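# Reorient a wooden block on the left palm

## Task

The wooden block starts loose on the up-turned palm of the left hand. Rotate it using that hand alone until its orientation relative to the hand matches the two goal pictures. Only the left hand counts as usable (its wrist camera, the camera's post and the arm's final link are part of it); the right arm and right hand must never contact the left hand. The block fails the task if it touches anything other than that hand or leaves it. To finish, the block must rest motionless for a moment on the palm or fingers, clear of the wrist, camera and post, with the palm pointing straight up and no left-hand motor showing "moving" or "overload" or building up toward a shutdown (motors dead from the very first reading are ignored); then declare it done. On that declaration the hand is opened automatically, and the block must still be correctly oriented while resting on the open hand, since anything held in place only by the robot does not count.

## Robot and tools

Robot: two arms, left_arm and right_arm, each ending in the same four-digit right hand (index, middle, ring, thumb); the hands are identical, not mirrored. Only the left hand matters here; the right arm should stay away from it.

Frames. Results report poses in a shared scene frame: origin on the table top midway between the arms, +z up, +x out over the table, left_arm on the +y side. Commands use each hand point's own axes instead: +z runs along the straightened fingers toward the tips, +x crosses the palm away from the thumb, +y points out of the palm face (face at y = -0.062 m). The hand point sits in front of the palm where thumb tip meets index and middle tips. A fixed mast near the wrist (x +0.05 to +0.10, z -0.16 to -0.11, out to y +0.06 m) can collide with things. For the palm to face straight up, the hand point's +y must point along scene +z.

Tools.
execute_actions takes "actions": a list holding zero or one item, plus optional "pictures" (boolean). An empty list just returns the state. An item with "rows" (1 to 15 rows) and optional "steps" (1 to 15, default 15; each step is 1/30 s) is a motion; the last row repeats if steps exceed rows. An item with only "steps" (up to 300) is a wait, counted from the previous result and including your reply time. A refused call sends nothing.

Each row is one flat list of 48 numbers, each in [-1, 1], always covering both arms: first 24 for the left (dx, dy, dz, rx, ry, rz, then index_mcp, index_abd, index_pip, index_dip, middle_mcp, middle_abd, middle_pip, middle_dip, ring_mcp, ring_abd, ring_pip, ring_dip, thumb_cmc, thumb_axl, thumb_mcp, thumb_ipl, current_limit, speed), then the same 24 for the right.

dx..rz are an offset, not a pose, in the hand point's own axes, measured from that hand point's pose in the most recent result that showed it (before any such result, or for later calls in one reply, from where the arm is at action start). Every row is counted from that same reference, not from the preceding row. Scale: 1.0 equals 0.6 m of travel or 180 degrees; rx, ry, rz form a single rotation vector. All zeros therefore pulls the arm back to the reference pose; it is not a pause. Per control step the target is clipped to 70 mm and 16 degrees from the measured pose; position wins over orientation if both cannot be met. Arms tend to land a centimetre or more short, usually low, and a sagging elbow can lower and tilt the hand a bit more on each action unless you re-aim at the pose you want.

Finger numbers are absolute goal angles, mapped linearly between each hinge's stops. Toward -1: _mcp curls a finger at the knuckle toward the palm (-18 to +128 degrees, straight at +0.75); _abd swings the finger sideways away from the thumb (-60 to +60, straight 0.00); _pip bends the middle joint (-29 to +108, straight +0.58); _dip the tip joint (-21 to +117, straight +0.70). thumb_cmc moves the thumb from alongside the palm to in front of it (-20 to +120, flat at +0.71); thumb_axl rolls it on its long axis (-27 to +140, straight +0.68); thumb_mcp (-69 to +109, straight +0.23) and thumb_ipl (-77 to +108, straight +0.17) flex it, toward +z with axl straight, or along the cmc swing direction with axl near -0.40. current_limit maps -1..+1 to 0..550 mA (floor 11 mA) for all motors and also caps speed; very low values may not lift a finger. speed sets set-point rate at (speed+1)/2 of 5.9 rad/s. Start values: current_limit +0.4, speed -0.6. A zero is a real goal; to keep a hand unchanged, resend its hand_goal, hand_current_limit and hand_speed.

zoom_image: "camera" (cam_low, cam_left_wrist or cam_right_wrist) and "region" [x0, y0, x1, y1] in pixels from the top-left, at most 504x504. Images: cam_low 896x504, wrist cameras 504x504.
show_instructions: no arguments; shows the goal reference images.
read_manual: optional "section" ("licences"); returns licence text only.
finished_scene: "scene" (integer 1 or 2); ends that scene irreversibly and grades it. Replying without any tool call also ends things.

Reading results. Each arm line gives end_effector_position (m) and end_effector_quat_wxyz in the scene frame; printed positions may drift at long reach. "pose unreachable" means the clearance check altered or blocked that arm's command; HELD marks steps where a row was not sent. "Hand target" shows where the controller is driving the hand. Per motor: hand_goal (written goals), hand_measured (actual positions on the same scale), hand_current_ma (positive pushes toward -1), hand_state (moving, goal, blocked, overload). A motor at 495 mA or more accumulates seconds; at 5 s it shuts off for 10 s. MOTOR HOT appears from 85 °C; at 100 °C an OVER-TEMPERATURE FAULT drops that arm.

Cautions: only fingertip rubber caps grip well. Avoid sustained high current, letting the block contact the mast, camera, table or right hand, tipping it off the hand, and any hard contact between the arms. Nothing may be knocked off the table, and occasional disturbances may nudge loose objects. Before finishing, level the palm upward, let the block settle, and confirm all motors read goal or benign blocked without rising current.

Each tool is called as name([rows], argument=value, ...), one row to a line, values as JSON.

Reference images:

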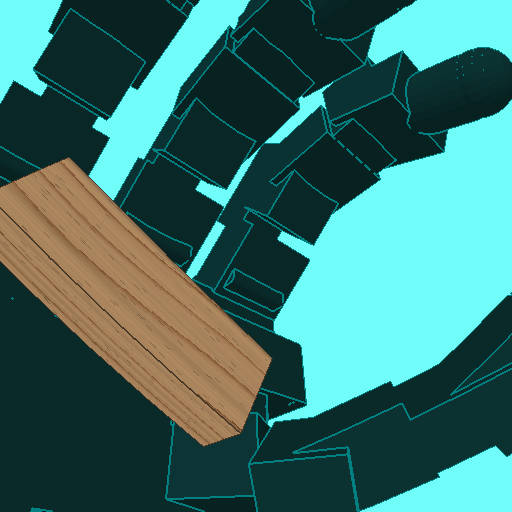

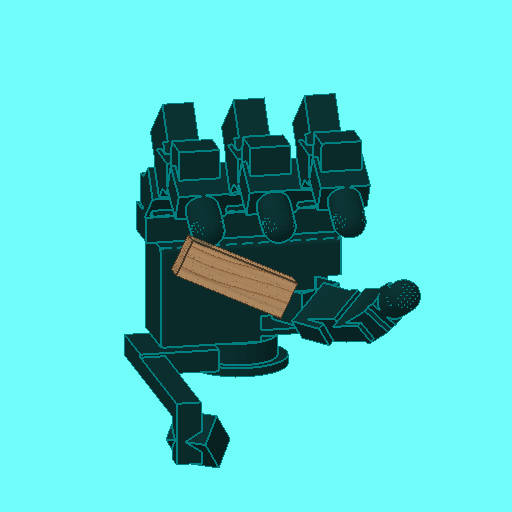

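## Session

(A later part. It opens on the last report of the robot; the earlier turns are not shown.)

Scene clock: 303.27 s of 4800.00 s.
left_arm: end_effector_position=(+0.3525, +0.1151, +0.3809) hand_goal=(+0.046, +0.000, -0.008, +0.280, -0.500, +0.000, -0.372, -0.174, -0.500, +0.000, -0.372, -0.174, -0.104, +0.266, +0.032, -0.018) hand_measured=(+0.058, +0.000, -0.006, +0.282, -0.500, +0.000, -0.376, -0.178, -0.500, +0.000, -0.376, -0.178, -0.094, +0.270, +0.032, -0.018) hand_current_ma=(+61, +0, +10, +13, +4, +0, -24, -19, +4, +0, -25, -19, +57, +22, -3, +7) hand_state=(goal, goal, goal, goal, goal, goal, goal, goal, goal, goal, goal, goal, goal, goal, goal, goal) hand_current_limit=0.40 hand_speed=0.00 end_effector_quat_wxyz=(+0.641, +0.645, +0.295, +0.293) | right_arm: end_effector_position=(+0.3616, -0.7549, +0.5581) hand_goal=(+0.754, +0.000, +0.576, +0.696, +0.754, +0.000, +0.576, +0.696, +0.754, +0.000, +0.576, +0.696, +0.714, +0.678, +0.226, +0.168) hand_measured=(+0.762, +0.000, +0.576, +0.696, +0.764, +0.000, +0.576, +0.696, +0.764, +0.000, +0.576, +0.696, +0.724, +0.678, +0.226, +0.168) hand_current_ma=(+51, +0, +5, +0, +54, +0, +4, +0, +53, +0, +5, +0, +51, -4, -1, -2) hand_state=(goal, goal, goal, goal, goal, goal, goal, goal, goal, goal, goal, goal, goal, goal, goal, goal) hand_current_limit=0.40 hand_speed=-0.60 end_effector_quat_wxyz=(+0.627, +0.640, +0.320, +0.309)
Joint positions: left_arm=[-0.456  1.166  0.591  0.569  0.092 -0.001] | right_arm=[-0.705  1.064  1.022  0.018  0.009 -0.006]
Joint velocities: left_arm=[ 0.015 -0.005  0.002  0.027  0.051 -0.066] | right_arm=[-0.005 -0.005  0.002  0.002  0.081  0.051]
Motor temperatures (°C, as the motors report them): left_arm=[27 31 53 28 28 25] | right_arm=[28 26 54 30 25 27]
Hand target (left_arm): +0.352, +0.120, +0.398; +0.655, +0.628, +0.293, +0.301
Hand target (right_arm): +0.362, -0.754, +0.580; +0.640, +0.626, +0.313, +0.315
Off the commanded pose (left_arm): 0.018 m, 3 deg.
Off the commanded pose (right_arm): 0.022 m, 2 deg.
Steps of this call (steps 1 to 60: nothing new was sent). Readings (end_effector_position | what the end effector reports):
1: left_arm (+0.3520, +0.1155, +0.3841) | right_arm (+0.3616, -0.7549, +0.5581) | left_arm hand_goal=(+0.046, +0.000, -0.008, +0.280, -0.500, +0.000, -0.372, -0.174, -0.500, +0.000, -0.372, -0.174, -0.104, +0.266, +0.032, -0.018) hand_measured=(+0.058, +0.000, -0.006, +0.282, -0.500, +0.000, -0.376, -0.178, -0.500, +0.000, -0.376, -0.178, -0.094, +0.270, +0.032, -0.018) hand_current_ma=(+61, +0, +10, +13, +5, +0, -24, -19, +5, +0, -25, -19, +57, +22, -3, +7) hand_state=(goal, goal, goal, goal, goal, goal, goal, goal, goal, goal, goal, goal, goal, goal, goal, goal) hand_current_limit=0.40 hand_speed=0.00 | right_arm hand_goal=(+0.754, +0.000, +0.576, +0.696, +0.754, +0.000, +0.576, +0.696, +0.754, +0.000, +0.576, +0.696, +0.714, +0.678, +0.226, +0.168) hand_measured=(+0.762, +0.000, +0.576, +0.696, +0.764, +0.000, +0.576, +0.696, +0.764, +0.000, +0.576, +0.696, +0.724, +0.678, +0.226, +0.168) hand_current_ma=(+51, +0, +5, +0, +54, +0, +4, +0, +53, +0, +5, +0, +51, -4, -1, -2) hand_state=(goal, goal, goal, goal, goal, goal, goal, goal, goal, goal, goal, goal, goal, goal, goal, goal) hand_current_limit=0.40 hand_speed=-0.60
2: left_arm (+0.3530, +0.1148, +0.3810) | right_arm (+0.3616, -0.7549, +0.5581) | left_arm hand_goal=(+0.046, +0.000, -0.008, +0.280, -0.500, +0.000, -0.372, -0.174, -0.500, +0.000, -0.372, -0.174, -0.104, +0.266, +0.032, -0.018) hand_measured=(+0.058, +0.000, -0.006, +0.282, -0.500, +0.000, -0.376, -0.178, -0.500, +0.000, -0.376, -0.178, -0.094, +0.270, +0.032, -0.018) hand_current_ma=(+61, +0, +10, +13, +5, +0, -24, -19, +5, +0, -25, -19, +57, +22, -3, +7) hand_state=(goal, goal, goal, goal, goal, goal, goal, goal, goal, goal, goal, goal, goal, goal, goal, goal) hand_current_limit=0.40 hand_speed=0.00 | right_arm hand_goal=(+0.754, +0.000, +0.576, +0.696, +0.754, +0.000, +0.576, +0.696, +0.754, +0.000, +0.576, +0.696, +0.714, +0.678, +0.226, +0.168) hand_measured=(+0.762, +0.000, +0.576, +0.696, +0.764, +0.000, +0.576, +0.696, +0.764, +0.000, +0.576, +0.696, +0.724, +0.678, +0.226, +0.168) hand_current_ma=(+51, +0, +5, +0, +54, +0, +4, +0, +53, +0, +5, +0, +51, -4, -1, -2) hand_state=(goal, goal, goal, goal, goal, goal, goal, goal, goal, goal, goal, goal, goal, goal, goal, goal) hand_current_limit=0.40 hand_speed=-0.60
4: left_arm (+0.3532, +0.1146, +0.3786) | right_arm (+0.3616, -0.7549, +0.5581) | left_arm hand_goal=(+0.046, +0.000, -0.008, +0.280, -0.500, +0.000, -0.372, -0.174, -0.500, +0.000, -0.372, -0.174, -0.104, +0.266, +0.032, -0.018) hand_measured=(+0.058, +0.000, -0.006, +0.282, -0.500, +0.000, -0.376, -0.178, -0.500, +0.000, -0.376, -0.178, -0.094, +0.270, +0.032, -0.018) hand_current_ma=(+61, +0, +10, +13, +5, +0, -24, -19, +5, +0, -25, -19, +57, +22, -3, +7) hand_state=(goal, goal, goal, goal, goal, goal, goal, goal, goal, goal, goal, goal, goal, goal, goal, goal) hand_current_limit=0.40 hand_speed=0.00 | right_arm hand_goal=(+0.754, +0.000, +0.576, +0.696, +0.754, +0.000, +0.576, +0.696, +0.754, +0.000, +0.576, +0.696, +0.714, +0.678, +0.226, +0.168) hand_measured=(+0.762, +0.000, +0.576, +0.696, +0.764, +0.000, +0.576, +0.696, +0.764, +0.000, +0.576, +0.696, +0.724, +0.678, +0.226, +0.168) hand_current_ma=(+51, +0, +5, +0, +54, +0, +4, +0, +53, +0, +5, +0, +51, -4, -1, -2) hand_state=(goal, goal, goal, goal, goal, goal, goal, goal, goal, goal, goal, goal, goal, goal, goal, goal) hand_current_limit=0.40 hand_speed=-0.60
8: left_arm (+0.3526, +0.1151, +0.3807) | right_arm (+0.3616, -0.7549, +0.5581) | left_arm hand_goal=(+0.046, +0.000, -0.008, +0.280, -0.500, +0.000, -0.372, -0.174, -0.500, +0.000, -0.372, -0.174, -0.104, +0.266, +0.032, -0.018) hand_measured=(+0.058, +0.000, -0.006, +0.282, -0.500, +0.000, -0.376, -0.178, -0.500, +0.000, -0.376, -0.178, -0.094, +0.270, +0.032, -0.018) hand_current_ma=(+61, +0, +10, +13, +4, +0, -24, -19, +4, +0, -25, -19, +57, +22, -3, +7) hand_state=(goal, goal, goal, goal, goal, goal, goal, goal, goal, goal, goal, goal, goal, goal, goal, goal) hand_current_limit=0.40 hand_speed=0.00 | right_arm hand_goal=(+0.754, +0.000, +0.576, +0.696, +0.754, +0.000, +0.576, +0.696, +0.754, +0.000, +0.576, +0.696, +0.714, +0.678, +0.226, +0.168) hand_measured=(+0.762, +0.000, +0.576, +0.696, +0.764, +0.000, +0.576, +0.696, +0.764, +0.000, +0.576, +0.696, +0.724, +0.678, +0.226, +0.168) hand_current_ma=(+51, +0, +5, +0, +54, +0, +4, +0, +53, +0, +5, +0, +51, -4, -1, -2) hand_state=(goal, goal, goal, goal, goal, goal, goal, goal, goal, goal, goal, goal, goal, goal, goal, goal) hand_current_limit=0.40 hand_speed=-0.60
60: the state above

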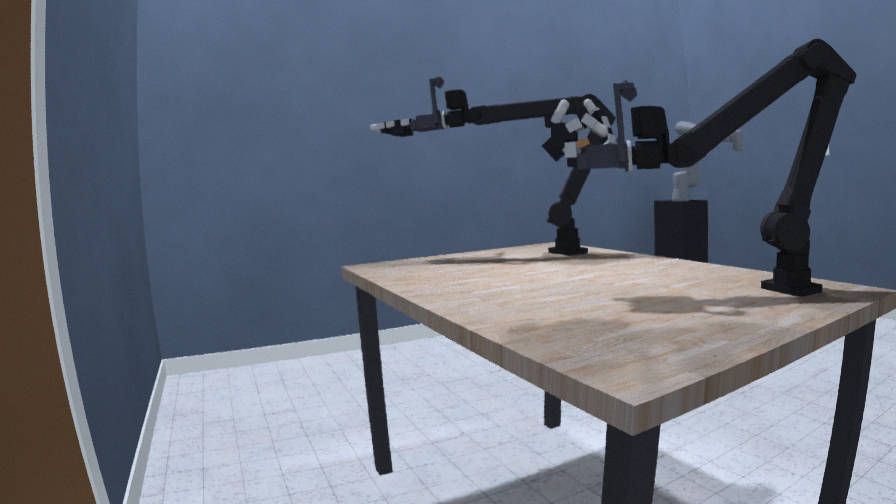

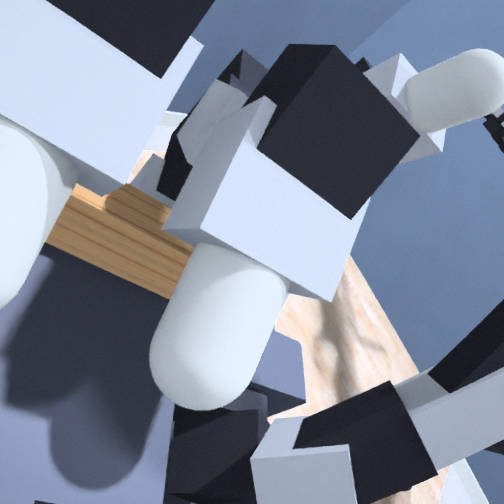

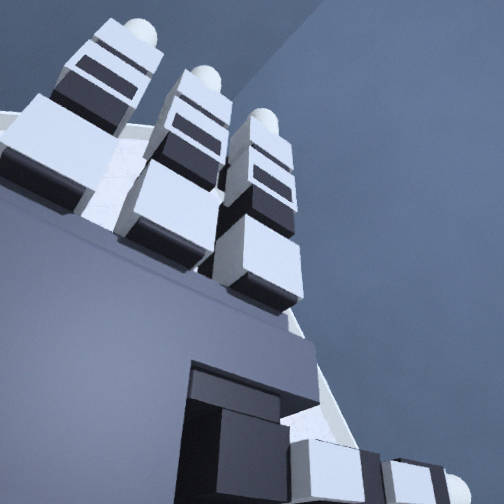

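execute_actions([
  {"rows": [
[0.0057, 0.0285, -0.006, -0.0146, 0.003, -0.0017, 0.046, 0.0, -0.008, 0.28, -0.5, 0.0, -0.008, 0.28, -0.5, 0.0, -0.008, 0.28, -0.104, 0.266, 0.032, -0.018, 0.4, 0.0, 0.0, 0.0367, 0.0, -0.0135, 0.0, 0.0, 0.754, 0.0, 0.576, 0.696, 0.754, 0.0, 0.576, 0.696, 0.754, 0.0, 0.576, 0.696, 0.714, 0.678, 0.226, 0.168, 0.4, -0.6],
[0.0057, 0.0285, -0.006, -0.0146, 0.003, -0.0017, 0.046, 0.0, -0.008, 0.28, -0.5, 0.0, -0.008, 0.28, -0.5, 0.0, -0.008, 0.28, -0.104, 0.266, 0.032, -0.018, 0.4, 0.0, 0.0, 0.0367, 0.0, -0.0135, 0.0, 0.0, 0.754, 0.0, 0.576, 0.696, 0.754, 0.0, 0.576, 0.696, 0.754, 0.0, 0.576, 0.696, 0.714, 0.678, 0.226, 0.168, 0.4, -0.6],
[0.0057, 0.0285, -0.006, -0.0146, 0.003, -0.0017, 0.046, 0.0, -0.008, 0.28, -0.5, 0.0, -0.008, 0.28, -0.5, 0.0, -0.008, 0.28, -0.104, 0.266, 0.032, -0.018, 0.4, 0.0, 0.0, 0.0367, 0.0, -0.0135, 0.0, 0.0, 0.754, 0.0, 0.576, 0.696, 0.754, 0.0, 0.576, 0.696, 0.754, 0.0, 0.576, 0.696, 0.714, 0.678, 0.226, 0.168, 0.4, -0.6],
[0.0057, 0.0285, -0.006, -0.0146, 0.003, -0.0017, 0.046, 0.0, -0.008, 0.28, -0.5, 0.0, -0.008, 0.28, -0.5, 0.0, -0.008, 0.28, -0.104, 0.266, 0.032, -0.018, 0.4, 0.0, 0.0, 0.0367, 0.0, -0.0135, 0.0, 0.0, 0.754, 0.0, 0.576, 0.696, 0.754, 0.0, 0.576, 0.696, 0.754, 0.0, 0.576, 0.696, 0.714, 0.678, 0.226, 0.168, 0.4, -0.6],
[0.0057, 0.0285, -0.006, -0.0146, 0.003, -0.0017, 0.046, 0.0, -0.008, 0.28, -0.5, 0.0, -0.008, 0.28, -0.5, 0.0, -0.008, 0.28, -0.104, 0.266, 0.032, -0.018, 0.4, 0.0, 0.0, 0.0367, 0.0, -0.0135, 0.0, 0.0, 0.754, 0.0, 0.576, 0.696, 0.754, 0.0, 0.576, 0.696, 0.754, 0.0, 0.576, 0.696, 0.714, 0.678, 0.226, 0.168, 0.4, -0.6],
[0.0057, 0.0285, -0.006, -0.0146, 0.003, -0.0017, 0.046, 0.0, -0.008, 0.28, -0.5, 0.0, -0.008, 0.28, -0.5, 0.0, -0.008, 0.28, -0.104, 0.266, 0.032, -0.018, 0.4, 0.0, 0.0, 0.0367, 0.0, -0.0135, 0.0, 0.0, 0.754, 0.0, 0.576, 0.696, 0.754, 0.0, 0.576, 0.696, 0.754, 0.0, 0.576, 0.696, 0.714, 0.678, 0.226, 0.168, 0.4, -0.6],
[0.0057, 0.0285, -0.006, -0.0146, 0.003, -0.0017, 0.046, 0.0, -0.008, 0.28, -0.5, 0.0, -0.008, 0.28, -0.5, 0.0, -0.008, 0.28, -0.104, 0.266, 0.032, -0.018, 0.4, 0.0, 0.0, 0.0367, 0.0, -0.0135, 0.0, 0.0, 0.754, 0.0, 0.576, 0.696, 0.754, 0.0, 0.576, 0.696, 0.754, 0.0, 0.576, 0.696, 0.714, 0.678, 0.226, 0.168, 0.4, -0.6],
[0.0057, 0.0285, -0.006, -0.0146, 0.003, -0.0017, 0.046, 0.0, -0.008, 0.28, -0.685, 0.0, -0.008, 0.28, -0.685, 0.0, -0.008, 0.28, -0.104, 0.266, 0.032, -0.018, 0.4, 0.0, 0.0, 0.0367, 0.0, -0.0135, 0.0, 0.0, 0.754, 0.0, 0.576, 0.696, 0.754, 0.0, 0.576, 0.696, 0.754, 0.0, 0.576, 0.696, 0.714, 0.678, 0.226, 0.168, 0.4, -0.6]
], "steps": 15},
], pictures=false)

execute_actions([
  {"steps": 10},
])

zoom_image(camera="cam_low", region=[540, 80, 660, 180])

Scene clock: 346.77 s of 4800.00 s.
left_arm: end_effector_position=(+0.3528, +0.1155, +0.3813) hand_goal=(+0.046, +0.000, -0.008, +0.280, -0.684, +0.000, -0.008, +0.280, -0.684, +0.000, -0.008, +0.280, -0.104, +0.266, +0.032, -0.018) hand_measured=(+0.058, +0.000, -0.006, +0.282, -0.676, +0.000, -0.018, +0.196, -0.674, +0.000, -0.030, +0.198, -0.094, +0.270, +0.032, -0.018) hand_current_ma=(+61, +0, +10, +13, -17, +0, -42, -55, -23, +0, -25, -55, +57, +22, -3, +7) hand_state=(goal, goal, goal, goal, moving, goal, moving, moving, moving, goal, moving, moving, goal, goal, goal, goal) hand_current_limit=0.40 hand_speed=0.00 end_effector_quat_wxyz=(+0.641, +0.644, +0.296, +0.294) | right_arm: end_effector_position=(+0.3616, -0.7549, +0.5581) hand_goal=(+0.754, +0.000, +0.576, +0.696, +0.754, +0.000, +0.576, +0.696, +0.754, +0.000, +0.576, +0.696, +0.714, +0.678, +0.226, +0.168) hand_measured=(+0.762, +0.000, +0.576, +0.696, +0.764, +0.000, +0.576, +0.696, +0.764, +0.000, +0.576, +0.696, +0.724, +0.678, +0.226, +0.168) hand_current_ma=(+51, +0, +5, +0, +54, +0, +4, +0, +53, +0, +5, +0, +51, -4, -1, -2) hand_state=(goal, goal, goal, goal, goal, goal, goal, goal, goal, goal, goal, goal, goal, goal, goal, goal) hand_current_limit=0.40 hand_speed=-0.60 end_effector_quat_wxyz=(+0.627, +0.640, +0.320, +0.309)
Joint positions: left_arm=[-0.456  1.166  0.591  0.571  0.09  -0.001] | right_arm=[-0.705  1.064  1.022  0.018  0.009 -0.006]
Joint velocities: left_arm=[ 0.005 -0.005  0.007  0.012  0.007 -0.022] | right_arm=[-0.015 -0.005  0.007 -0.017 -0.022 -0.037]
Motor temperatures (°C, as the motors report them): left_arm=[27 31 47 28 28 25] | right_arm=[28 27 56 30 25 27]
Hand target (left_arm): +0.352, +0.120, +0.398; +0.655, +0.628, +0.294, +0.301
Hand target (right_arm): +0.362, -0.754, +0.580; +0.640, +0.626, +0.313, +0.315
Off the commanded pose (left_arm): 0.017 m, 3 deg.
Off the commanded pose (right_arm): 0.022 m, 2 deg.
Steps of this call (steps 1 to 1290: nothing new was sent; steps 1291 to 1305: all 15 steps of this action). Readings (end_effector_position | what the end effector reports):
1291: left_arm (+0.3526, +0.1152, +0.3809) | right_arm (+0.3616, -0.7549, +0.5581) | left_arm hand_goal=(+0.046, +0.000, -0.008, +0.280, -0.500, +0.000, -0.008, +0.280, -0.500, +0.000, -0.008, +0.280, -0.104, +0.266, +0.032, -0.018) hand_measured=(+0.058, +0.000, -0.006, +0.282, -0.500, +0.000, -0.376, -0.178, -0.500, +0.000, -0.376, -0.178, -0.094, +0.270, +0.032, -0.018) hand_current_ma=(+61, +0, +10, +13, +4, +0, -24, -19, +4, +0, -25, -19, +57, +22, -3, +7) hand_state=(goal, goal, goal, goal, goal, goal, moving, moving, goal, goal, moving, moving, goal, goal, goal, goal) hand_current_limit=0.40 hand_speed=0.00 | right_arm hand_goal=(+0.754, +0.000, +0.576, +0.696, +0.754, +0.000, +0.576, +0.696, +0.754, +0.000, +0.576, +0.696, +0.714, +0.678, +0.226, +0.168) hand_measured=(+0.762, +0.000, +0.576, +0.696, +0.764, +0.000, +0.576, +0.696, +0.764, +0.000, +0.576, +0.696, +0.724, +0.678, +0.226, +0.168) hand_current_ma=(+51, +0, +5, +0, +54, +0, +4, +0, +53, +0, +5, +0, +51, -4, -1, -2) hand_state=(goal, goal, goal, goal, goal, goal, goal, goal, goal, goal, goal, goal, goal, goal, goal, goal) hand_current_limit=0.40 hand_speed=-0.60
1292: left_arm (+0.3527, +0.1153, +0.3809) | right_arm (+0.3616, -0.7549, +0.5581) | left_arm hand_goal=(+0.046, +0.000, -0.008, +0.280, -0.500, +0.000, -0.008, +0.280, -0.500, +0.000, -0.008, +0.280, -0.104, +0.266, +0.032, -0.018) hand_measured=(+0.058, +0.000, -0.006, +0.282, -0.500, +0.000, -0.376, -0.176, -0.500, +0.000, -0.376, -0.176, -0.094, +0.270, +0.032, -0.018) hand_current_ma=(+61, +0, +10, +13, +3, +0, -157, -138, +3, +0, -149, -138, +57, +22, -3, +7) hand_state=(goal, goal, goal, goal, goal, goal, moving, moving, goal, goal, moving, moving, goal, goal, goal, goal) hand_current_limit=0.40 hand_speed=0.00 | right_arm hand_goal=(+0.754, +0.000, +0.576, +0.696, +0.754, +0.000, +0.576, +0.696, +0.754, +0.000, +0.576, +0.696, +0.714, +0.678, +0.226, +0.168) hand_measured=(+0.762, +0.000, +0.576, +0.696, +0.764, +0.000, +0.576, +0.696, +0.764, +0.000, +0.576, +0.696, +0.724, +0.678, +0.226, +0.168) hand_current_ma=(+51, +0, +5, +0, +54, +0, +4, +0, +53, +0, +5, +0, +51, -4, -1, -2) hand_state=(goal, goal, goal, goal, goal, goal, goal, goal, goal, goal, goal, goal, goal, goal, goal, goal) hand_current_limit=0.40 hand_speed=-0.60
1294: left_arm (+0.3528, +0.1154, +0.3810) | right_arm (+0.3616, -0.7549, +0.5581) | left_arm hand_goal=(+0.046, +0.000, -0.008, +0.280, -0.500, +0.000, -0.008, +0.280, -0.500, +0.000, -0.008, +0.280, -0.104, +0.266, +0.032, -0.018) hand_measured=(+0.058, +0.000, -0.006, +0.282, -0.500, +0.000, -0.318, -0.124, -0.500, +0.000, -0.326, -0.122, -0.094, +0.270, +0.032, -0.018) hand_current_ma=(+61, +0, +10, +13, +3, +0, -117, -100, +2, +0, -117, -100, +57, +22, -3, +7) hand_state=(goal, goal, goal, goal, goal, goal, moving, moving, goal, goal, moving, moving, goal, goal, goal, goal) hand_current_limit=0.40 hand_speed=0.00 | right_arm hand_goal=(+0.754, +0.000, +0.576, +0.696, +0.754, +0.000, +0.576, +0.696, +0.754, +0.000, +0.576, +0.696, +0.714, +0.678, +0.226, +0.168) hand_measured=(+0.762, +0.000, +0.576, +0.696, +0.764, +0.000, +0.576, +0.696, +0.764, +0.000, +0.576, +0.696, +0.724, +0.678, +0.226, +0.168) hand_current_ma=(+51, +0, +5, +0, +54, +0, +4, +0, +53, +0, +5, +0, +51, -4, -1, -2) hand_state=(goal, goal, goal, goal, goal, goal, goal, goal, goal, goal, goal, goal, goal, goal, goal, goal) hand_current_limit=0.40 hand_speed=-0.60
1298: left_arm (+0.3527, +0.1154, +0.3812) | right_arm (+0.3616, -0.7549, +0.5581) | left_arm hand_goal=(+0.046, +0.000, -0.008, +0.280, -0.684, +0.000, -0.008, +0.280, -0.684, +0.000, -0.008, +0.280, -0.104, +0.266, +0.032, -0.018) hand_measured=(+0.058, +0.000, -0.006, +0.282, -0.500, +0.000, -0.192, -0.006, -0.500, +0.000, -0.218, -0.006, -0.094, +0.270, +0.032, -0.018) hand_current_ma=(+61, +0, +10, +13, +2, +0, -83, -66, +2, +0, -82, -66, +57, +22, -3, +7) hand_state=(goal, goal, goal, goal, moving, goal, moving, moving, moving, goal, moving, moving, goal, goal, goal, goal) hand_current_limit=0.40 hand_speed=0.00 | right_arm hand_goal=(+0.754, +0.000, +0.576, +0.696, +0.754, +0.000, +0.576, +0.696, +0.754, +0.000, +0.576, +0.696, +0.714, +0.678, +0.226, +0.168) hand_measured=(+0.762, +0.000, +0.576, +0.696, +0.764, +0.000, +0.576, +0.696, +0.764, +0.000, +0.576, +0.696, +0.724, +0.678, +0.226, +0.168) hand_current_ma=(+51, +0, +5, +0, +54, +0, +4, +0, +53, +0, +5, +0, +51, -4, -1, -2) hand_state=(goal, goal, goal, goal, goal, goal, goal, goal, goal, goal, goal, goal, goal, goal, goal, goal) hand_current_limit=0.40 hand_speed=-0.60
1305: the state above

Scene clock: 347.10 s of 4800.00 s.
left_arm: end_effector_position=(+0.3528, +0.1155, +0.3813) hand_goal=(+0.046, +0.000, -0.008, +0.280, -0.684, +0.000, -0.008, +0.280, -0.684, +0.000, -0.008, +0.280, -0.104, +0.266, +0.032, -0.018) hand_measured=(+0.058, +0.000, -0.006, +0.282, -0.684, +0.000, -0.016, +0.276, -0.684, +0.000, -0.014, +0.276, -0.094, +0.270, +0.032, -0.018) hand_current_ma=(+61, +0, +10, +13, +2, +0, -41, -21, +2, +0, -41, -21, +57, +22, -3, +7) hand_state=(goal, goal, goal, goal, goal, goal, goal, goal, goal, goal, goal, goal, goal, goal, goal, goal) hand_current_limit=0.40 hand_speed=0.00 end_effector_quat_wxyz=(+0.641, +0.644, +0.296, +0.294) | right_arm: end_effector_position=(+0.3616, -0.7549, +0.5581) hand_goal=(+0.754, +0.000, +0.576, +0.696, +0.754, +0.000, +0.576, +0.696, +0.754, +0.000, +0.576, +0.696, +0.714, +0.678, +0.226, +0.168) hand_measured=(+0.762, +0.000, +0.576, +0.696, +0.764, +0.000, +0.576, +0.696, +0.764, +0.000, +0.576, +0.696, +0.724, +0.678, +0.226, +0.168) hand_current_ma=(+51, +0, +5, +0, +54, +0, +4, +0, +53, +0, +5, +0, +51, -4, -1, -2) hand_state=(goal, goal, goal, goal, goal, goal, goal, goal, goal, goal, goal, goal, goal, goal, goal, goal) hand_current_limit=0.40 hand_speed=-0.60 end_effector_quat_wxyz=(+0.627, +0.640, +0.320, +0.309)
Joint positions: left_arm=[-0.456  1.166  0.591  0.571  0.09  -0.001] | right_arm=[-0.705  1.064  1.022  0.018  0.009 -0.006]
Joint velocities: left_arm=[ 0.015 -0.005 -0.002 -0.007  0.051 -0.007] | right_arm=[-0.005 -0.015 -0.002 -0.017  0.051  0.037]
Motor temperatures (°C, as the motors report them): left_arm=[27 31 47 28 28 25] | right_arm=[28 27 56 30 25 27]
Hand target (left_arm): +0.352, +0.120, +0.398; +0.655, +0.628, +0.294, +0.301
Hand target (right_arm): +0.362, -0.754, +0.580; +0.640, +0.626, +0.313, +0.315
Off the commanded pose (left_arm): 0.017 m, 3 deg.
Off the commanded pose (right_arm): 0.022 m, 2 deg.
Steps of this call (steps 1 to 10: nothing new was sent). Readings (end_effector_position | what the end effector reports):
1: left_arm (+0.3528, +0.1155, +0.3813) | right_arm (+0.3616, -0.7549, +0.5581) | left_arm hand_goal=(+0.046, +0.000, -0.008, +0.280, -0.684, +0.000, -0.008, +0.280, -0.684, +0.000, -0.008, +0.280, -0.104, +0.266, +0.032, -0.018) hand_measured=(+0.058, +0.000, -0.006, +0.282, -0.682, +0.000, -0.016, +0.224, -0.682, +0.000, -0.020, +0.226, -0.094, +0.270, +0.032, -0.018) hand_current_ma=(+61, +0, +10, +13, -6, +0, -43, -56, -9, +0, -35, -56, +57, +22, -3, +7) hand_state=(goal, goal, goal, goal, moving, goal, moving, moving, moving, goal, moving, moving, goal, goal, goal, goal) hand_current_limit=0.40 hand_speed=0.00 | right_arm hand_goal=(+0.754, +0.000, +0.576, +0.696, +0.754, +0.000, +0.576, +0.696, +0.754, +0.000, +0.576, +0.696, +0.714, +0.678, +0.226, +0.168) hand_measured=(+0.762, +0.000, +0.576, +0.696, +0.764, +0.000, +0.576, +0.696, +0.764, +0.000, +0.576, +0.696, +0.724, +0.678, +0.226, +0.168) hand_current_ma=(+51, +0, +5, +0, +54, +0, +4, +0, +53, +0, +5, +0, +51, -4, -1, -2) hand_state=(goal, goal, goal, goal, goal, goal, goal, goal, goal, goal, goal, goal, goal, goal, goal, goal) hand_current_limit=0.40 hand_speed=-0.60
2: left_arm (+0.3528, +0.1155, +0.3813) | right_arm (+0.3616, -0.7549, +0.5581) | left_arm hand_goal=(+0.046, +0.000, -0.008, +0.280, -0.684, +0.000, -0.008, +0.280, -0.684, +0.000, -0.008, +0.280, -0.104, +0.266, +0.032, -0.018) hand_measured=(+0.058, +0.000, -0.006, +0.282, -0.684, +0.000, -0.016, +0.254, -0.684, +0.000, -0.016, +0.254, -0.094, +0.270, +0.032, -0.018) hand_current_ma=(+61, +0, +10, +13, +2, +0, -41, -9, +1, +0, -38, -6, +57, +22, -3, +7) hand_state=(goal, goal, goal, goal, moving, goal, goal, moving, moving, goal, moving, moving, goal, goal, goal, goal) hand_current_limit=0.40 hand_speed=0.00 | right_arm hand_goal=(+0.754, +0.000, +0.576, +0.696, +0.754, +0.000, +0.576, +0.696, +0.754, +0.000, +0.576, +0.696, +0.714, +0.678, +0.226, +0.168) hand_measured=(+0.762, +0.000, +0.576, +0.696, +0.764, +0.000, +0.576, +0.696, +0.764, +0.000, +0.576, +0.696, +0.724, +0.678, +0.226, +0.168) hand_current_ma=(+51, +0, +5, +0, +54, +0, +4, +0, +53, +0, +5, +0, +51, -4, -1, -2) hand_state=(goal, goal, goal, goal, goal, goal, goal, goal, goal, goal, goal, goal, goal, goal, goal, goal) hand_current_limit=0.40 hand_speed=-0.60
4: left_arm (+0.3528, +0.1155, +0.3813) | right_arm (+0.3616, -0.7549, +0.5581) | left_arm hand_goal=(+0.046, +0.000, -0.008, +0.280, -0.684, +0.000, -0.008, +0.280, -0.684, +0.000, -0.008, +0.280, -0.104, +0.266, +0.032, -0.018) hand_measured=(+0.058, +0.000, -0.006, +0.282, -0.684, +0.000, -0.016, +0.274, -0.684, +0.000, -0.014, +0.274, -0.094, +0.270, +0.032, -0.018) hand_current_ma=(+61, +0, +10, +13, +2, +0, -41, -17, +2, +0, -40, -17, +57, +22, -3, +7) hand_state=(goal, goal, goal, goal, goal, goal, goal, moving, goal, goal, goal, moving, goal, goal, goal, goal) hand_current_limit=0.40 hand_speed=0.00 | right_arm hand_goal=(+0.754, +0.000, +0.576, +0.696, +0.754, +0.000, +0.576, +0.696, +0.754, +0.000, +0.576, +0.696, +0.714, +0.678, +0.226, +0.168) hand_measured=(+0.762, +0.000, +0.576, +0.696, +0.764, +0.000, +0.576, +0.696, +0.764, +0.000, +0.576, +0.696, +0.724, +0.678, +0.226, +0.168) hand_current_ma=(+51, +0, +5, +0, +54, +0, +4, +0, +53, +0, +5, +0, +51, -4, -1, -2) hand_state=(goal, goal, goal, goal, goal, goal, goal, goal, goal, goal, goal, goal, goal, goal, goal, goal) hand_current_limit=0.40 hand_speed=-0.60
8: left_arm (+0.3528, +0.1155, +0.3813) | right_arm (+0.3616, -0.7549, +0.5581) | left_arm hand_goal=(+0.046, +0.000, -0.008, +0.280, -0.684, +0.000, -0.008, +0.280, -0.684, +0.000, -0.008, +0.280, -0.104, +0.266, +0.032, -0.018) hand_measured=(+0.058, +0.000, -0.006, +0.282, -0.684, +0.000, -0.016, +0.276, -0.684, +0.000, -0.014, +0.276, -0.094, +0.270, +0.032, -0.018) hand_current_ma=(+61, +0, +10, +13, +2, +0, -41, -21, +2, +0, -41, -21, +57, +22, -3, +7) hand_state=(goal, goal, goal, goal, goal, goal, goal, goal, goal, goal, goal, goal, goal, goal, goal, goal) hand_current_limit=0.40 hand_speed=0.00 | right_arm hand_goal=(+0.754, +0.000, +0.576, +0.696, +0.754, +0.000, +0.576, +0.696, +0.754, +0.000, +0.576, +0.696, +0.714, +0.678, +0.226, +0.168) hand_measured=(+0.762, +0.000, +0.576, +0.696, +0.764, +0.000, +0.576, +0.696, +0.764, +0.000, +0.576, +0.696, +0.724, +0.678, +0.226, +0.168) hand_current_ma=(+51, +0, +5, +0, +54, +0, +4, +0, +53, +0, +5, +0, +51, -4, -1, -2) hand_state=(goal, goal, goal, goal, goal, goal, goal, goal, goal, goal, goal, goal, goal, goal, goal, goal) hand_current_limit=0.40 hand_speed=-0.60
10: the state above

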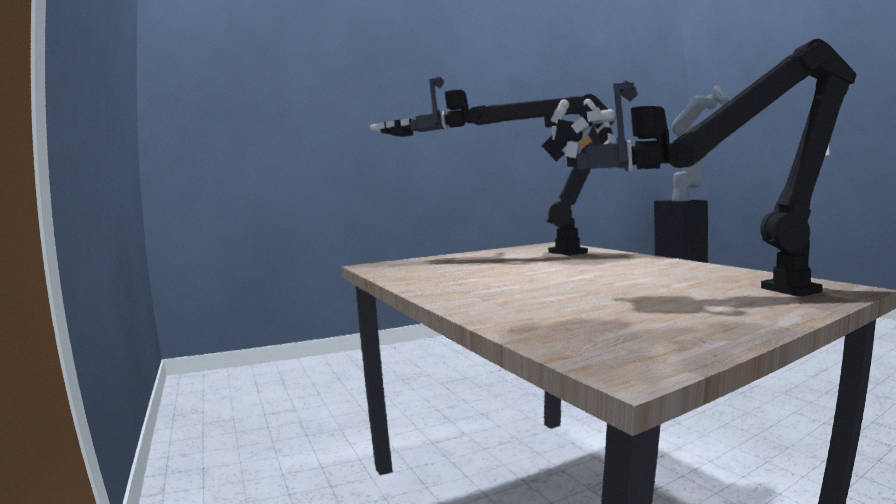

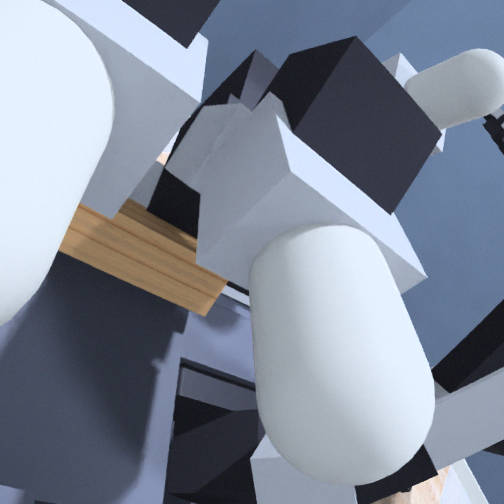

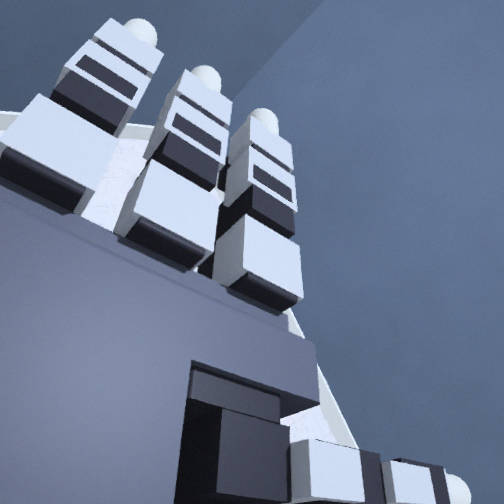

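Region (540, 80, 660, 180) of cam_low's 896x504 image, scaled by 4.200, with more detail than that image has.

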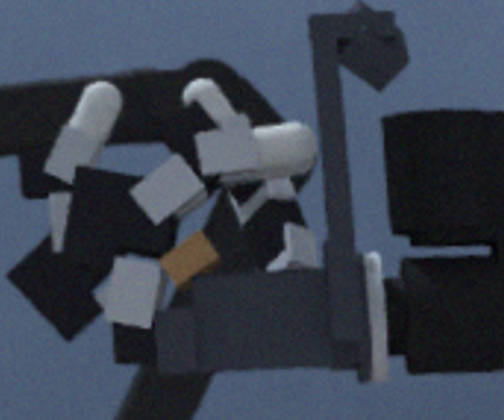

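execute_actions([
  {"rows": [
[0.0057, 0.0285, -0.006, -0.0146, 0.003, -0.0017, 0.046, 0.0, -0.008, 0.28, -0.274, 0.0, -0.226, -0.826, -0.274, 0.0, -0.226, -0.826, -0.104, 0.266, 0.032, -0.018, 0.4, 0.0, 0.0, 0.0367, 0.0, -0.0135, 0.0, 0.0, 0.754, 0.0, 0.576, 0.696, 0.754, 0.0, 0.576, 0.696, 0.754, 0.0, 0.576, 0.696, 0.714, 0.678, 0.226, 0.168, 0.4, -0.6]
], "steps": 15},
], pictures=false)

execute_actions([
  {"steps": 30},
])

zoom_image(camera="cam_low", region=[540, 80, 660, 180])

Scene clock: 366.97 s of 4800.00 s.
left_arm: end_effector_position=(+0.3529, +0.1158, +0.3816) hand_goal=(+0.046, +0.000, -0.008, +0.280, -0.274, +0.000, -0.226, -0.826, -0.274, +0.000, -0.226, -0.826, -0.104, +0.266, +0.032, -0.018) hand_measured=(+0.058, +0.000, -0.006, +0.282, -0.298, +0.000, -0.226, -0.108, -0.308, +0.000, -0.226, -0.108, -0.094, +0.270, +0.032, -0.018) hand_current_ma=(+61, +0, +10, +13, +9, +0, +1, +45, -10, +0, +2, +45, +57, +22, -3, +7) hand_state=(goal, goal, goal, goal, moving, goal, goal, moving, moving, goal, goal, moving, goal, goal, goal, goal) hand_current_limit=0.40 hand_speed=0.00 end_effector_quat_wxyz=(+0.642, +0.643, +0.297, +0.294) | right_arm: end_effector_position=(+0.3616, -0.7549, +0.5581) hand_goal=(+0.754, +0.000, +0.576, +0.696, +0.754, +0.000, +0.576, +0.696, +0.754, +0.000, +0.576, +0.696, +0.714, +0.678, +0.226, +0.168) hand_measured=(+0.762, +0.000, +0.576, +0.696, +0.764, +0.000, +0.576, +0.696, +0.764, +0.000, +0.576, +0.696, +0.724, +0.678, +0.226, +0.168) hand_current_ma=(+51, +0, +5, +0, +54, +0, +4, +0, +53, +0, +5, +0, +51, -4, -1, -2) hand_state=(goal, goal, goal, goal, goal, goal, goal, goal, goal, goal, goal, goal, goal, goal, goal, goal) hand_current_limit=0.40 hand_speed=-0.60 end_effector_quat_wxyz=(+0.627, +0.640, +0.320, +0.309)
Joint positions: left_arm=[-0.456  1.166  0.591  0.572  0.088 -0.002] | right_arm=[-0.705  1.064  1.022  0.018  0.009 -0.006]
Joint velocities: left_arm=[ 0.005 -0.005  0.012  0.012 -0.037  0.022] | right_arm=[-0.005 -0.005  0.007 -0.012 -0.022 -0.051]
Motor temperatures (°C, as the motors report them): left_arm=[27 31 47 29 28 25] | right_arm=[28 27 57 30 25 27]
Hand target (left_arm): +0.352, +0.121, +0.398; +0.655, +0.627, +0.294, +0.301
Hand target (right_arm): +0.362, -0.754, +0.580; +0.640, +0.626, +0.313, +0.315
Off the commanded pose (left_arm): 0.017 m, 3 deg.
Off the commanded pose (right_arm): 0.022 m, 2 deg.
Steps of this call (steps 1 to 581: nothing new was sent; steps 582 to 596: all 15 steps of this action). Readings (end_effector_position | what the end effector reports):
582: left_arm (+0.3529, +0.1156, +0.3813) | right_arm (+0.3616, -0.7549, +0.5581) | left_arm hand_goal=(+0.046, +0.000, -0.008, +0.280, -0.274, +0.000, -0.226, -0.826, -0.274, +0.000, -0.226, -0.826, -0.104, +0.266, +0.032, -0.018) hand_measured=(+0.058, +0.000, -0.006, +0.282, -0.684, +0.000, -0.016, +0.276, -0.684, +0.000, -0.014, +0.276, -0.094, +0.270, +0.032, -0.018) hand_current_ma=(+61, +0, +10, +13, +2, +0, -41, -21, +2, +0, -41, -21, +57, +22, -3, +7) hand_state=(goal, goal, goal, goal, moving, goal, moving, moving, moving, goal, moving, moving, goal, goal, goal, goal) hand_current_limit=0.40 hand_speed=0.00 | right_arm hand_goal=(+0.754, +0.000, +0.576, +0.696, +0.754, +0.000, +0.576, +0.696, +0.754, +0.000, +0.576, +0.696, +0.714, +0.678, +0.226, +0.168) hand_measured=(+0.762, +0.000, +0.576, +0.696, +0.764, +0.000, +0.576, +0.696, +0.764, +0.000, +0.576, +0.696, +0.724, +0.678, +0.226, +0.168) hand_current_ma=(+51, +0, +5, +0, +54, +0, +4, +0, +53, +0, +5, +0, +51, -4, -1, -2) hand_state=(goal, goal, goal, goal, goal, goal, goal, goal, goal, goal, goal, goal, goal, goal, goal, goal) hand_current_limit=0.40 hand_speed=-0.60
583: left_arm (+0.3529, +0.1157, +0.3814) | right_arm (+0.3616, -0.7549, +0.5581) | left_arm hand_goal=(+0.046, +0.000, -0.008, +0.280, -0.274, +0.000, -0.226, -0.826, -0.274, +0.000, -0.226, -0.826, -0.104, +0.266, +0.032, -0.018) hand_measured=(+0.058, +0.000, -0.006, +0.282, -0.684, +0.000, -0.016, +0.276, -0.684, +0.000, -0.016, +0.276, -0.094, +0.270, +0.032, -0.018) hand_current_ma=(+61, +0, +10, +13, -152, +0, +115, +121, -148, +0, +110, +121, +57, +22, -3, +7) hand_state=(goal, goal, goal, goal, moving, goal, moving, moving, moving, goal, moving, moving, goal, goal, goal, goal) hand_current_limit=0.40 hand_speed=0.00 | right_arm hand_goal=(+0.754, +0.000, +0.576, +0.696, +0.754, +0.000, +0.576, +0.696, +0.754, +0.000, +0.576, +0.696, +0.714, +0.678, +0.226, +0.168) hand_measured=(+0.762, +0.000, +0.576, +0.696, +0.764, +0.000, +0.576, +0.696, +0.764, +0.000, +0.576, +0.696, +0.724, +0.678, +0.226, +0.168) hand_current_ma=(+51, +0, +5, +0, +54, +0, +4, +0, +53, +0, +5, +0, +51, -4, -1, -2) hand_state=(goal, goal, goal, goal, goal, goal, goal, goal, goal, goal, goal, goal, goal, goal, goal, goal) hand_current_limit=0.40 hand_speed=-0.60
585: left_arm (+0.3529, +0.1158, +0.3816) | right_arm (+0.3616, -0.7549, +0.5581) | left_arm hand_goal=(+0.046, +0.000, -0.008, +0.280, -0.274, +0.000, -0.226, -0.826, -0.274, +0.000, -0.226, -0.826, -0.104, +0.266, +0.032, -0.018) hand_measured=(+0.058, +0.000, -0.006, +0.282, -0.630, +0.000, -0.082, +0.220, -0.632, +0.000, -0.072, +0.220, -0.094, +0.270, +0.032, -0.018) hand_current_ma=(+61, +0, +10, +13, -110, +0, +86, +94, -109, +0, +88, +94, +57, +22, -3, +7) hand_state=(goal, goal, goal, goal, moving, goal, moving, moving, moving, goal, moving, moving, goal, goal, goal, goal) hand_current_limit=0.40 hand_speed=0.00 | right_arm hand_goal=(+0.754, +0.000, +0.576, +0.696, +0.754, +0.000, +0.576, +0.696, +0.754, +0.000, +0.576, +0.696, +0.714, +0.678, +0.226, +0.168) hand_measured=(+0.762, +0.000, +0.576, +0.696, +0.764, +0.000, +0.576, +0.696, +0.764, +0.000, +0.576, +0.696, +0.724, +0.678, +0.226, +0.168) hand_current_ma=(+51, +0, +5, +0, +54, +0, +4, +0, +53, +0, +5, +0, +51, -4, -1, -2) hand_state=(goal, goal, goal, goal, goal, goal, goal, goal, goal, goal, goal, goal, goal, goal, goal, goal) hand_current_limit=0.40 hand_speed=-0.60
589: left_arm (+0.3529, +0.1158, +0.3816) | right_arm (+0.3616, -0.7549, +0.5581) | left_arm hand_goal=(+0.046, +0.000, -0.008, +0.280, -0.274, +0.000, -0.226, -0.826, -0.274, +0.000, -0.226, -0.826, -0.104, +0.266, +0.032, -0.018) hand_measured=(+0.058, +0.000, -0.006, +0.282, -0.514, +0.000, -0.214, +0.100, -0.518, +0.000, -0.194, +0.100, -0.094, +0.270, +0.032, -0.018) hand_current_ma=(+61, +0, +10, +13, -83, +0, -14, +58, -77, +0, +12, +58, +57, +22, -3, +7) hand_state=(goal, goal, goal, goal, moving, goal, moving, moving, moving, goal, moving, moving, goal, goal, goal, goal) hand_current_limit=0.40 hand_speed=0.00 | right_arm hand_goal=(+0.754, +0.000, +0.576, +0.696, +0.754, +0.000, +0.576, +0.696, +0.754, +0.000, +0.576, +0.696, +0.714, +0.678, +0.226, +0.168) hand_measured=(+0.762, +0.000, +0.576, +0.696, +0.764, +0.000, +0.576, +0.696, +0.764, +0.000, +0.576, +0.696, +0.724, +0.678, +0.226, +0.168) hand_current_ma=(+51, +0, +5, +0, +54, +0, +4, +0, +53, +0, +5, +0, +51, -4, -1, -2) hand_state=(goal, goal, goal, goal, goal, goal, goal, goal, goal, goal, goal, goal, goal, goal, goal, goal) hand_current_limit=0.40 hand_speed=-0.60
596: the state above

Scene clock: 367.97 s of 4800.00 s.
left_arm: end_effector_position=(+0.3529, +0.1158, +0.3816) hand_goal=(+0.046, +0.000, -0.008, +0.280, -0.274, +0.000, -0.226, -0.826, -0.274, +0.000, -0.226, -0.826, -0.104, +0.266, +0.032, -0.018) hand_measured=(+0.058, +0.000, -0.006, +0.282, -0.274, +0.000, -0.226, -0.824, -0.274, +0.000, -0.226, -0.824, -0.094, +0.270, +0.032, -0.018) hand_current_ma=(+61, +0, +10, +13, -5, +0, +1, +12, -5, +0, +2, +12, +57, +22, -3, +7) hand_state=(goal, goal, goal, goal, goal, goal, goal, goal, goal, goal, goal, goal, goal, goal, goal, goal) hand_current_limit=0.40 hand_speed=0.00 end_effector_quat_wxyz=(+0.642, +0.643, +0.297, +0.294) | right_arm: end_effector_position=(+0.3616, -0.7549, +0.5581) hand_goal=(+0.754, +0.000, +0.576, +0.696, +0.754, +0.000, +0.576, +0.696, +0.754, +0.000, +0.576, +0.696, +0.714, +0.678, +0.226, +0.168) hand_measured=(+0.762, +0.000, +0.576, +0.696, +0.764, +0.000, +0.576, +0.696, +0.764, +0.000, +0.576, +0.696, +0.724, +0.678, +0.226, +0.168) hand_current_ma=(+51, +0, +5, +0, +54, +0, +4, +0, +53, +0, +5, +0, +51, -4, -1, -2) hand_state=(goal, goal, goal, goal, goal, goal, goal, goal, goal, goal, goal, goal, goal, goal, goal, goal) hand_current_limit=0.40 hand_speed=-0.60 end_effector_quat_wxyz=(+0.627, +0.640, +0.320, +0.309)
Joint positions: left_arm=[-0.456  1.166  0.591  0.572  0.088 -0.002] | right_arm=[-0.705  1.064  1.022  0.018  0.009 -0.006]
Joint velocities: left_arm=[-0.015  0.005  0.012  0.007 -0.007 -0.022] | right_arm=[-0.005 -0.015  0.007 -0.002 -0.022 -0.037]
Motor temperatures (°C, as the motors report them): left_arm=[27 31 47 29 28 25] | right_arm=[28 27 57 30 25 27]
Hand target (left_arm): +0.352, +0.121, +0.398; +0.655, +0.627, +0.294, +0.301
Hand target (right_arm): +0.362, -0.754, +0.580; +0.640, +0.626, +0.313, +0.315
Off the commanded pose (left_arm): 0.017 m, 3 deg.
Off the commanded pose (right_arm): 0.022 m, 2 deg.
Steps of this call (steps 1 to 30: nothing new was sent). Readings (end_effector_position | what the end effector reports):
1: left_arm (+0.3529, +0.1158, +0.3816) | right_arm (+0.3616, -0.7549, +0.5581) | left_arm hand_goal=(+0.046, +0.000, -0.008, +0.280, -0.274, +0.000, -0.226, -0.826, -0.274, +0.000, -0.226, -0.826, -0.104, +0.266, +0.032, -0.018) hand_measured=(+0.058, +0.000, -0.006, +0.282, -0.282, +0.000, -0.226, -0.136, -0.286, +0.000, -0.226, -0.138, -0.094, +0.270, +0.032, -0.018) hand_current_ma=(+61, +0, +10, +13, +10, +0, +1, +47, +11, +0, +2, +47, +57, +22, -3, +7) hand_state=(goal, goal, goal, goal, moving, goal, goal, moving, moving, goal, goal, moving, goal, goal, goal, goal) hand_current_limit=0.40 hand_speed=0.00 | right_arm hand_goal=(+0.754, +0.000, +0.576, +0.696, +0.754, +0.000, +0.576, +0.696, +0.754, +0.000, +0.576, +0.696, +0.714, +0.678, +0.226, +0.168) hand_measured=(+0.762, +0.000, +0.576, +0.696, +0.764, +0.000, +0.576, +0.696, +0.764, +0.000, +0.576, +0.696, +0.724, +0.678, +0.226, +0.168) hand_current_ma=(+51, +0, +5, +0, +54, +0, +4, +0, +53, +0, +5, +0, +51, -4, -1, -2) hand_state=(goal, goal, goal, goal, goal, goal, goal, goal, goal, goal, goal, goal, goal, goal, goal, goal) hand_current_limit=0.40 hand_speed=-0.60
2: left_arm (+0.3529, +0.1158, +0.3816) | right_arm (+0.3616, -0.7549, +0.5581) | left_arm hand_goal=(+0.046, +0.000, -0.008, +0.280, -0.274, +0.000, -0.226, -0.826, -0.274, +0.000, -0.226, -0.826, -0.104, +0.266, +0.032, -0.018) hand_measured=(+0.058, +0.000, -0.006, +0.282, -0.276, +0.000, -0.226, -0.166, -0.278, +0.000, -0.226, -0.168, -0.094, +0.270, +0.032, -0.018) hand_current_ma=(+61, +0, +10, +13, -1, +0, +1, +46, +2, +0, +2, +46, +57, +22, -3, +7) hand_state=(goal, goal, goal, goal, moving, goal, goal, moving, moving, goal, goal, moving, goal, goal, goal, goal) hand_current_limit=0.40 hand_speed=0.00 | right_arm hand_goal=(+0.754, +0.000, +0.576, +0.696, +0.754, +0.000, +0.576, +0.696, +0.754, +0.000, +0.576, +0.696, +0.714, +0.678, +0.226, +0.168) hand_measured=(+0.762, +0.000, +0.576, +0.696, +0.764, +0.000, +0.576, +0.696, +0.764, +0.000, +0.576, +0.696, +0.724, +0.678, +0.226, +0.168) hand_current_ma=(+51, +0, +5, +0, +54, +0, +4, +0, +53, +0, +5, +0, +51, -4, -1, -2) hand_state=(goal, goal, goal, goal, goal, goal, goal, goal, goal, goal, goal, goal, goal, goal, goal, goal) hand_current_limit=0.40 hand_speed=-0.60
4: left_arm (+0.3529, +0.1158, +0.3816) | right_arm (+0.3616, -0.7549, +0.5581) | left_arm hand_goal=(+0.046, +0.000, -0.008, +0.280, -0.274, +0.000, -0.226, -0.826, -0.274, +0.000, -0.226, -0.826, -0.104, +0.266, +0.032, -0.018) hand_measured=(+0.058, +0.000, -0.006, +0.282, -0.276, +0.000, -0.226, -0.226, -0.276, +0.000, -0.226, -0.228, -0.094, +0.270, +0.032, -0.018) hand_current_ma=(+61, +0, +10, +13, -6, +0, +1, +46, -5, +0, +2, +46, +57, +22, -3, +7) hand_state=(goal, goal, goal, goal, goal, goal, goal, moving, goal, goal, goal, moving, goal, goal, goal, goal) hand_current_limit=0.40 hand_speed=0.00 | right_arm hand_goal=(+0.754, +0.000, +0.576, +0.696, +0.754, +0.000, +0.576, +0.696, +0.754, +0.000, +0.576, +0.696, +0.714, +0.678, +0.226, +0.168) hand_measured=(+0.762, +0.000, +0.576, +0.696, +0.764, +0.000, +0.576, +0.696, +0.764, +0.000, +0.576, +0.696, +0.724, +0.678, +0.226, +0.168) hand_current_ma=(+51, +0, +5, +0, +54, +0, +4, +0, +53, +0, +5, +0, +51, -4, -1, -2) hand_state=(goal, goal, goal, goal, goal, goal, goal, goal, goal, goal, goal, goal, goal, goal, goal, goal) hand_current_limit=0.40 hand_speed=-0.60
8: left_arm (+0.3529, +0.1158, +0.3816) | right_arm (+0.3616, -0.7549, +0.5581) | left_arm hand_goal=(+0.046, +0.000, -0.008, +0.280, -0.274, +0.000, -0.226, -0.826, -0.274, +0.000, -0.226, -0.826, -0.104, +0.266, +0.032, -0.018) hand_measured=(+0.058, +0.000, -0.006, +0.282, -0.276, +0.000, -0.226, -0.344, -0.274, +0.000, -0.226, -0.346, -0.094, +0.270, +0.032, -0.018) hand_current_ma=(+61, +0, +10, +13, -6, +0, +1, +46, -6, +0, +2, +46, +57, +22, -3, +7) hand_state=(goal, goal, goal, goal, goal, goal, goal, moving, goal, goal, goal, moving, goal, goal, goal, goal) hand_current_limit=0.40 hand_speed=0.00 | right_arm hand_goal=(+0.754, +0.000, +0.576, +0.696, +0.754, +0.000, +0.576, +0.696, +0.754, +0.000, +0.576, +0.696, +0.714, +0.678, +0.226, +0.168) hand_measured=(+0.762, +0.000, +0.576, +0.696, +0.764, +0.000, +0.576, +0.696, +0.764, +0.000, +0.576, +0.696, +0.724, +0.678, +0.226, +0.168) hand_current_ma=(+51, +0, +5, +0, +54, +0, +4, +0, +53, +0, +5, +0, +51, -4, -1, -2) hand_state=(goal, goal, goal, goal, goal, goal, goal, goal, goal, goal, goal, goal, goal, goal, goal, goal) hand_current_limit=0.40 hand_speed=-0.60
30: the state above

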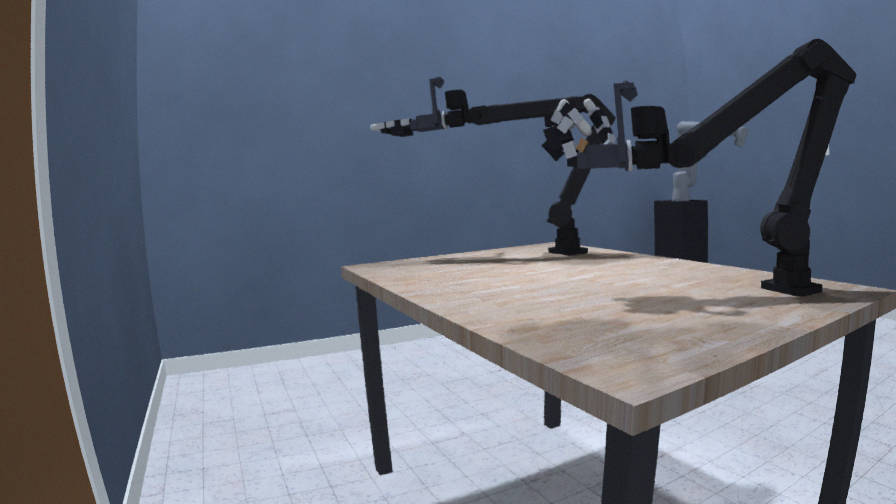

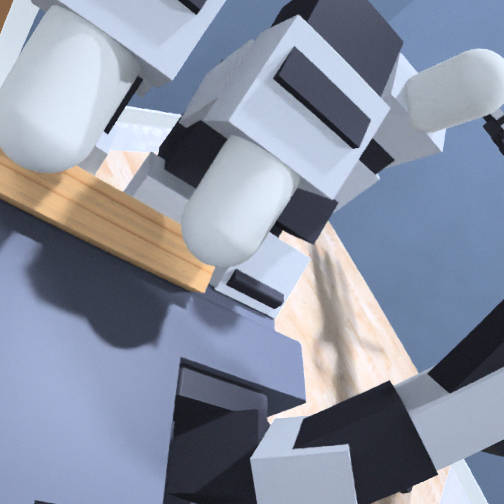

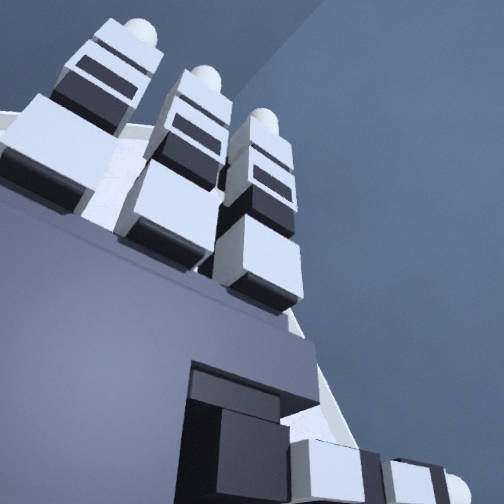

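Region (540, 80, 660, 180) of cam_low's 896x504 image, scaled by 4.200, with more detail than that image has.

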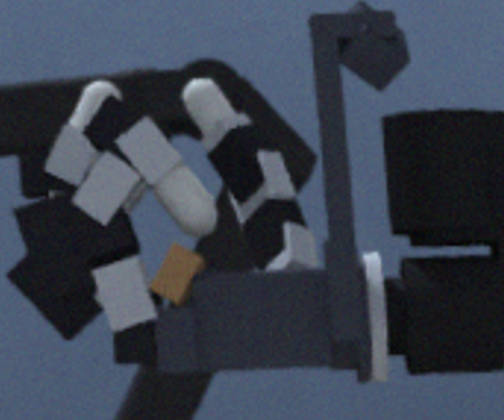

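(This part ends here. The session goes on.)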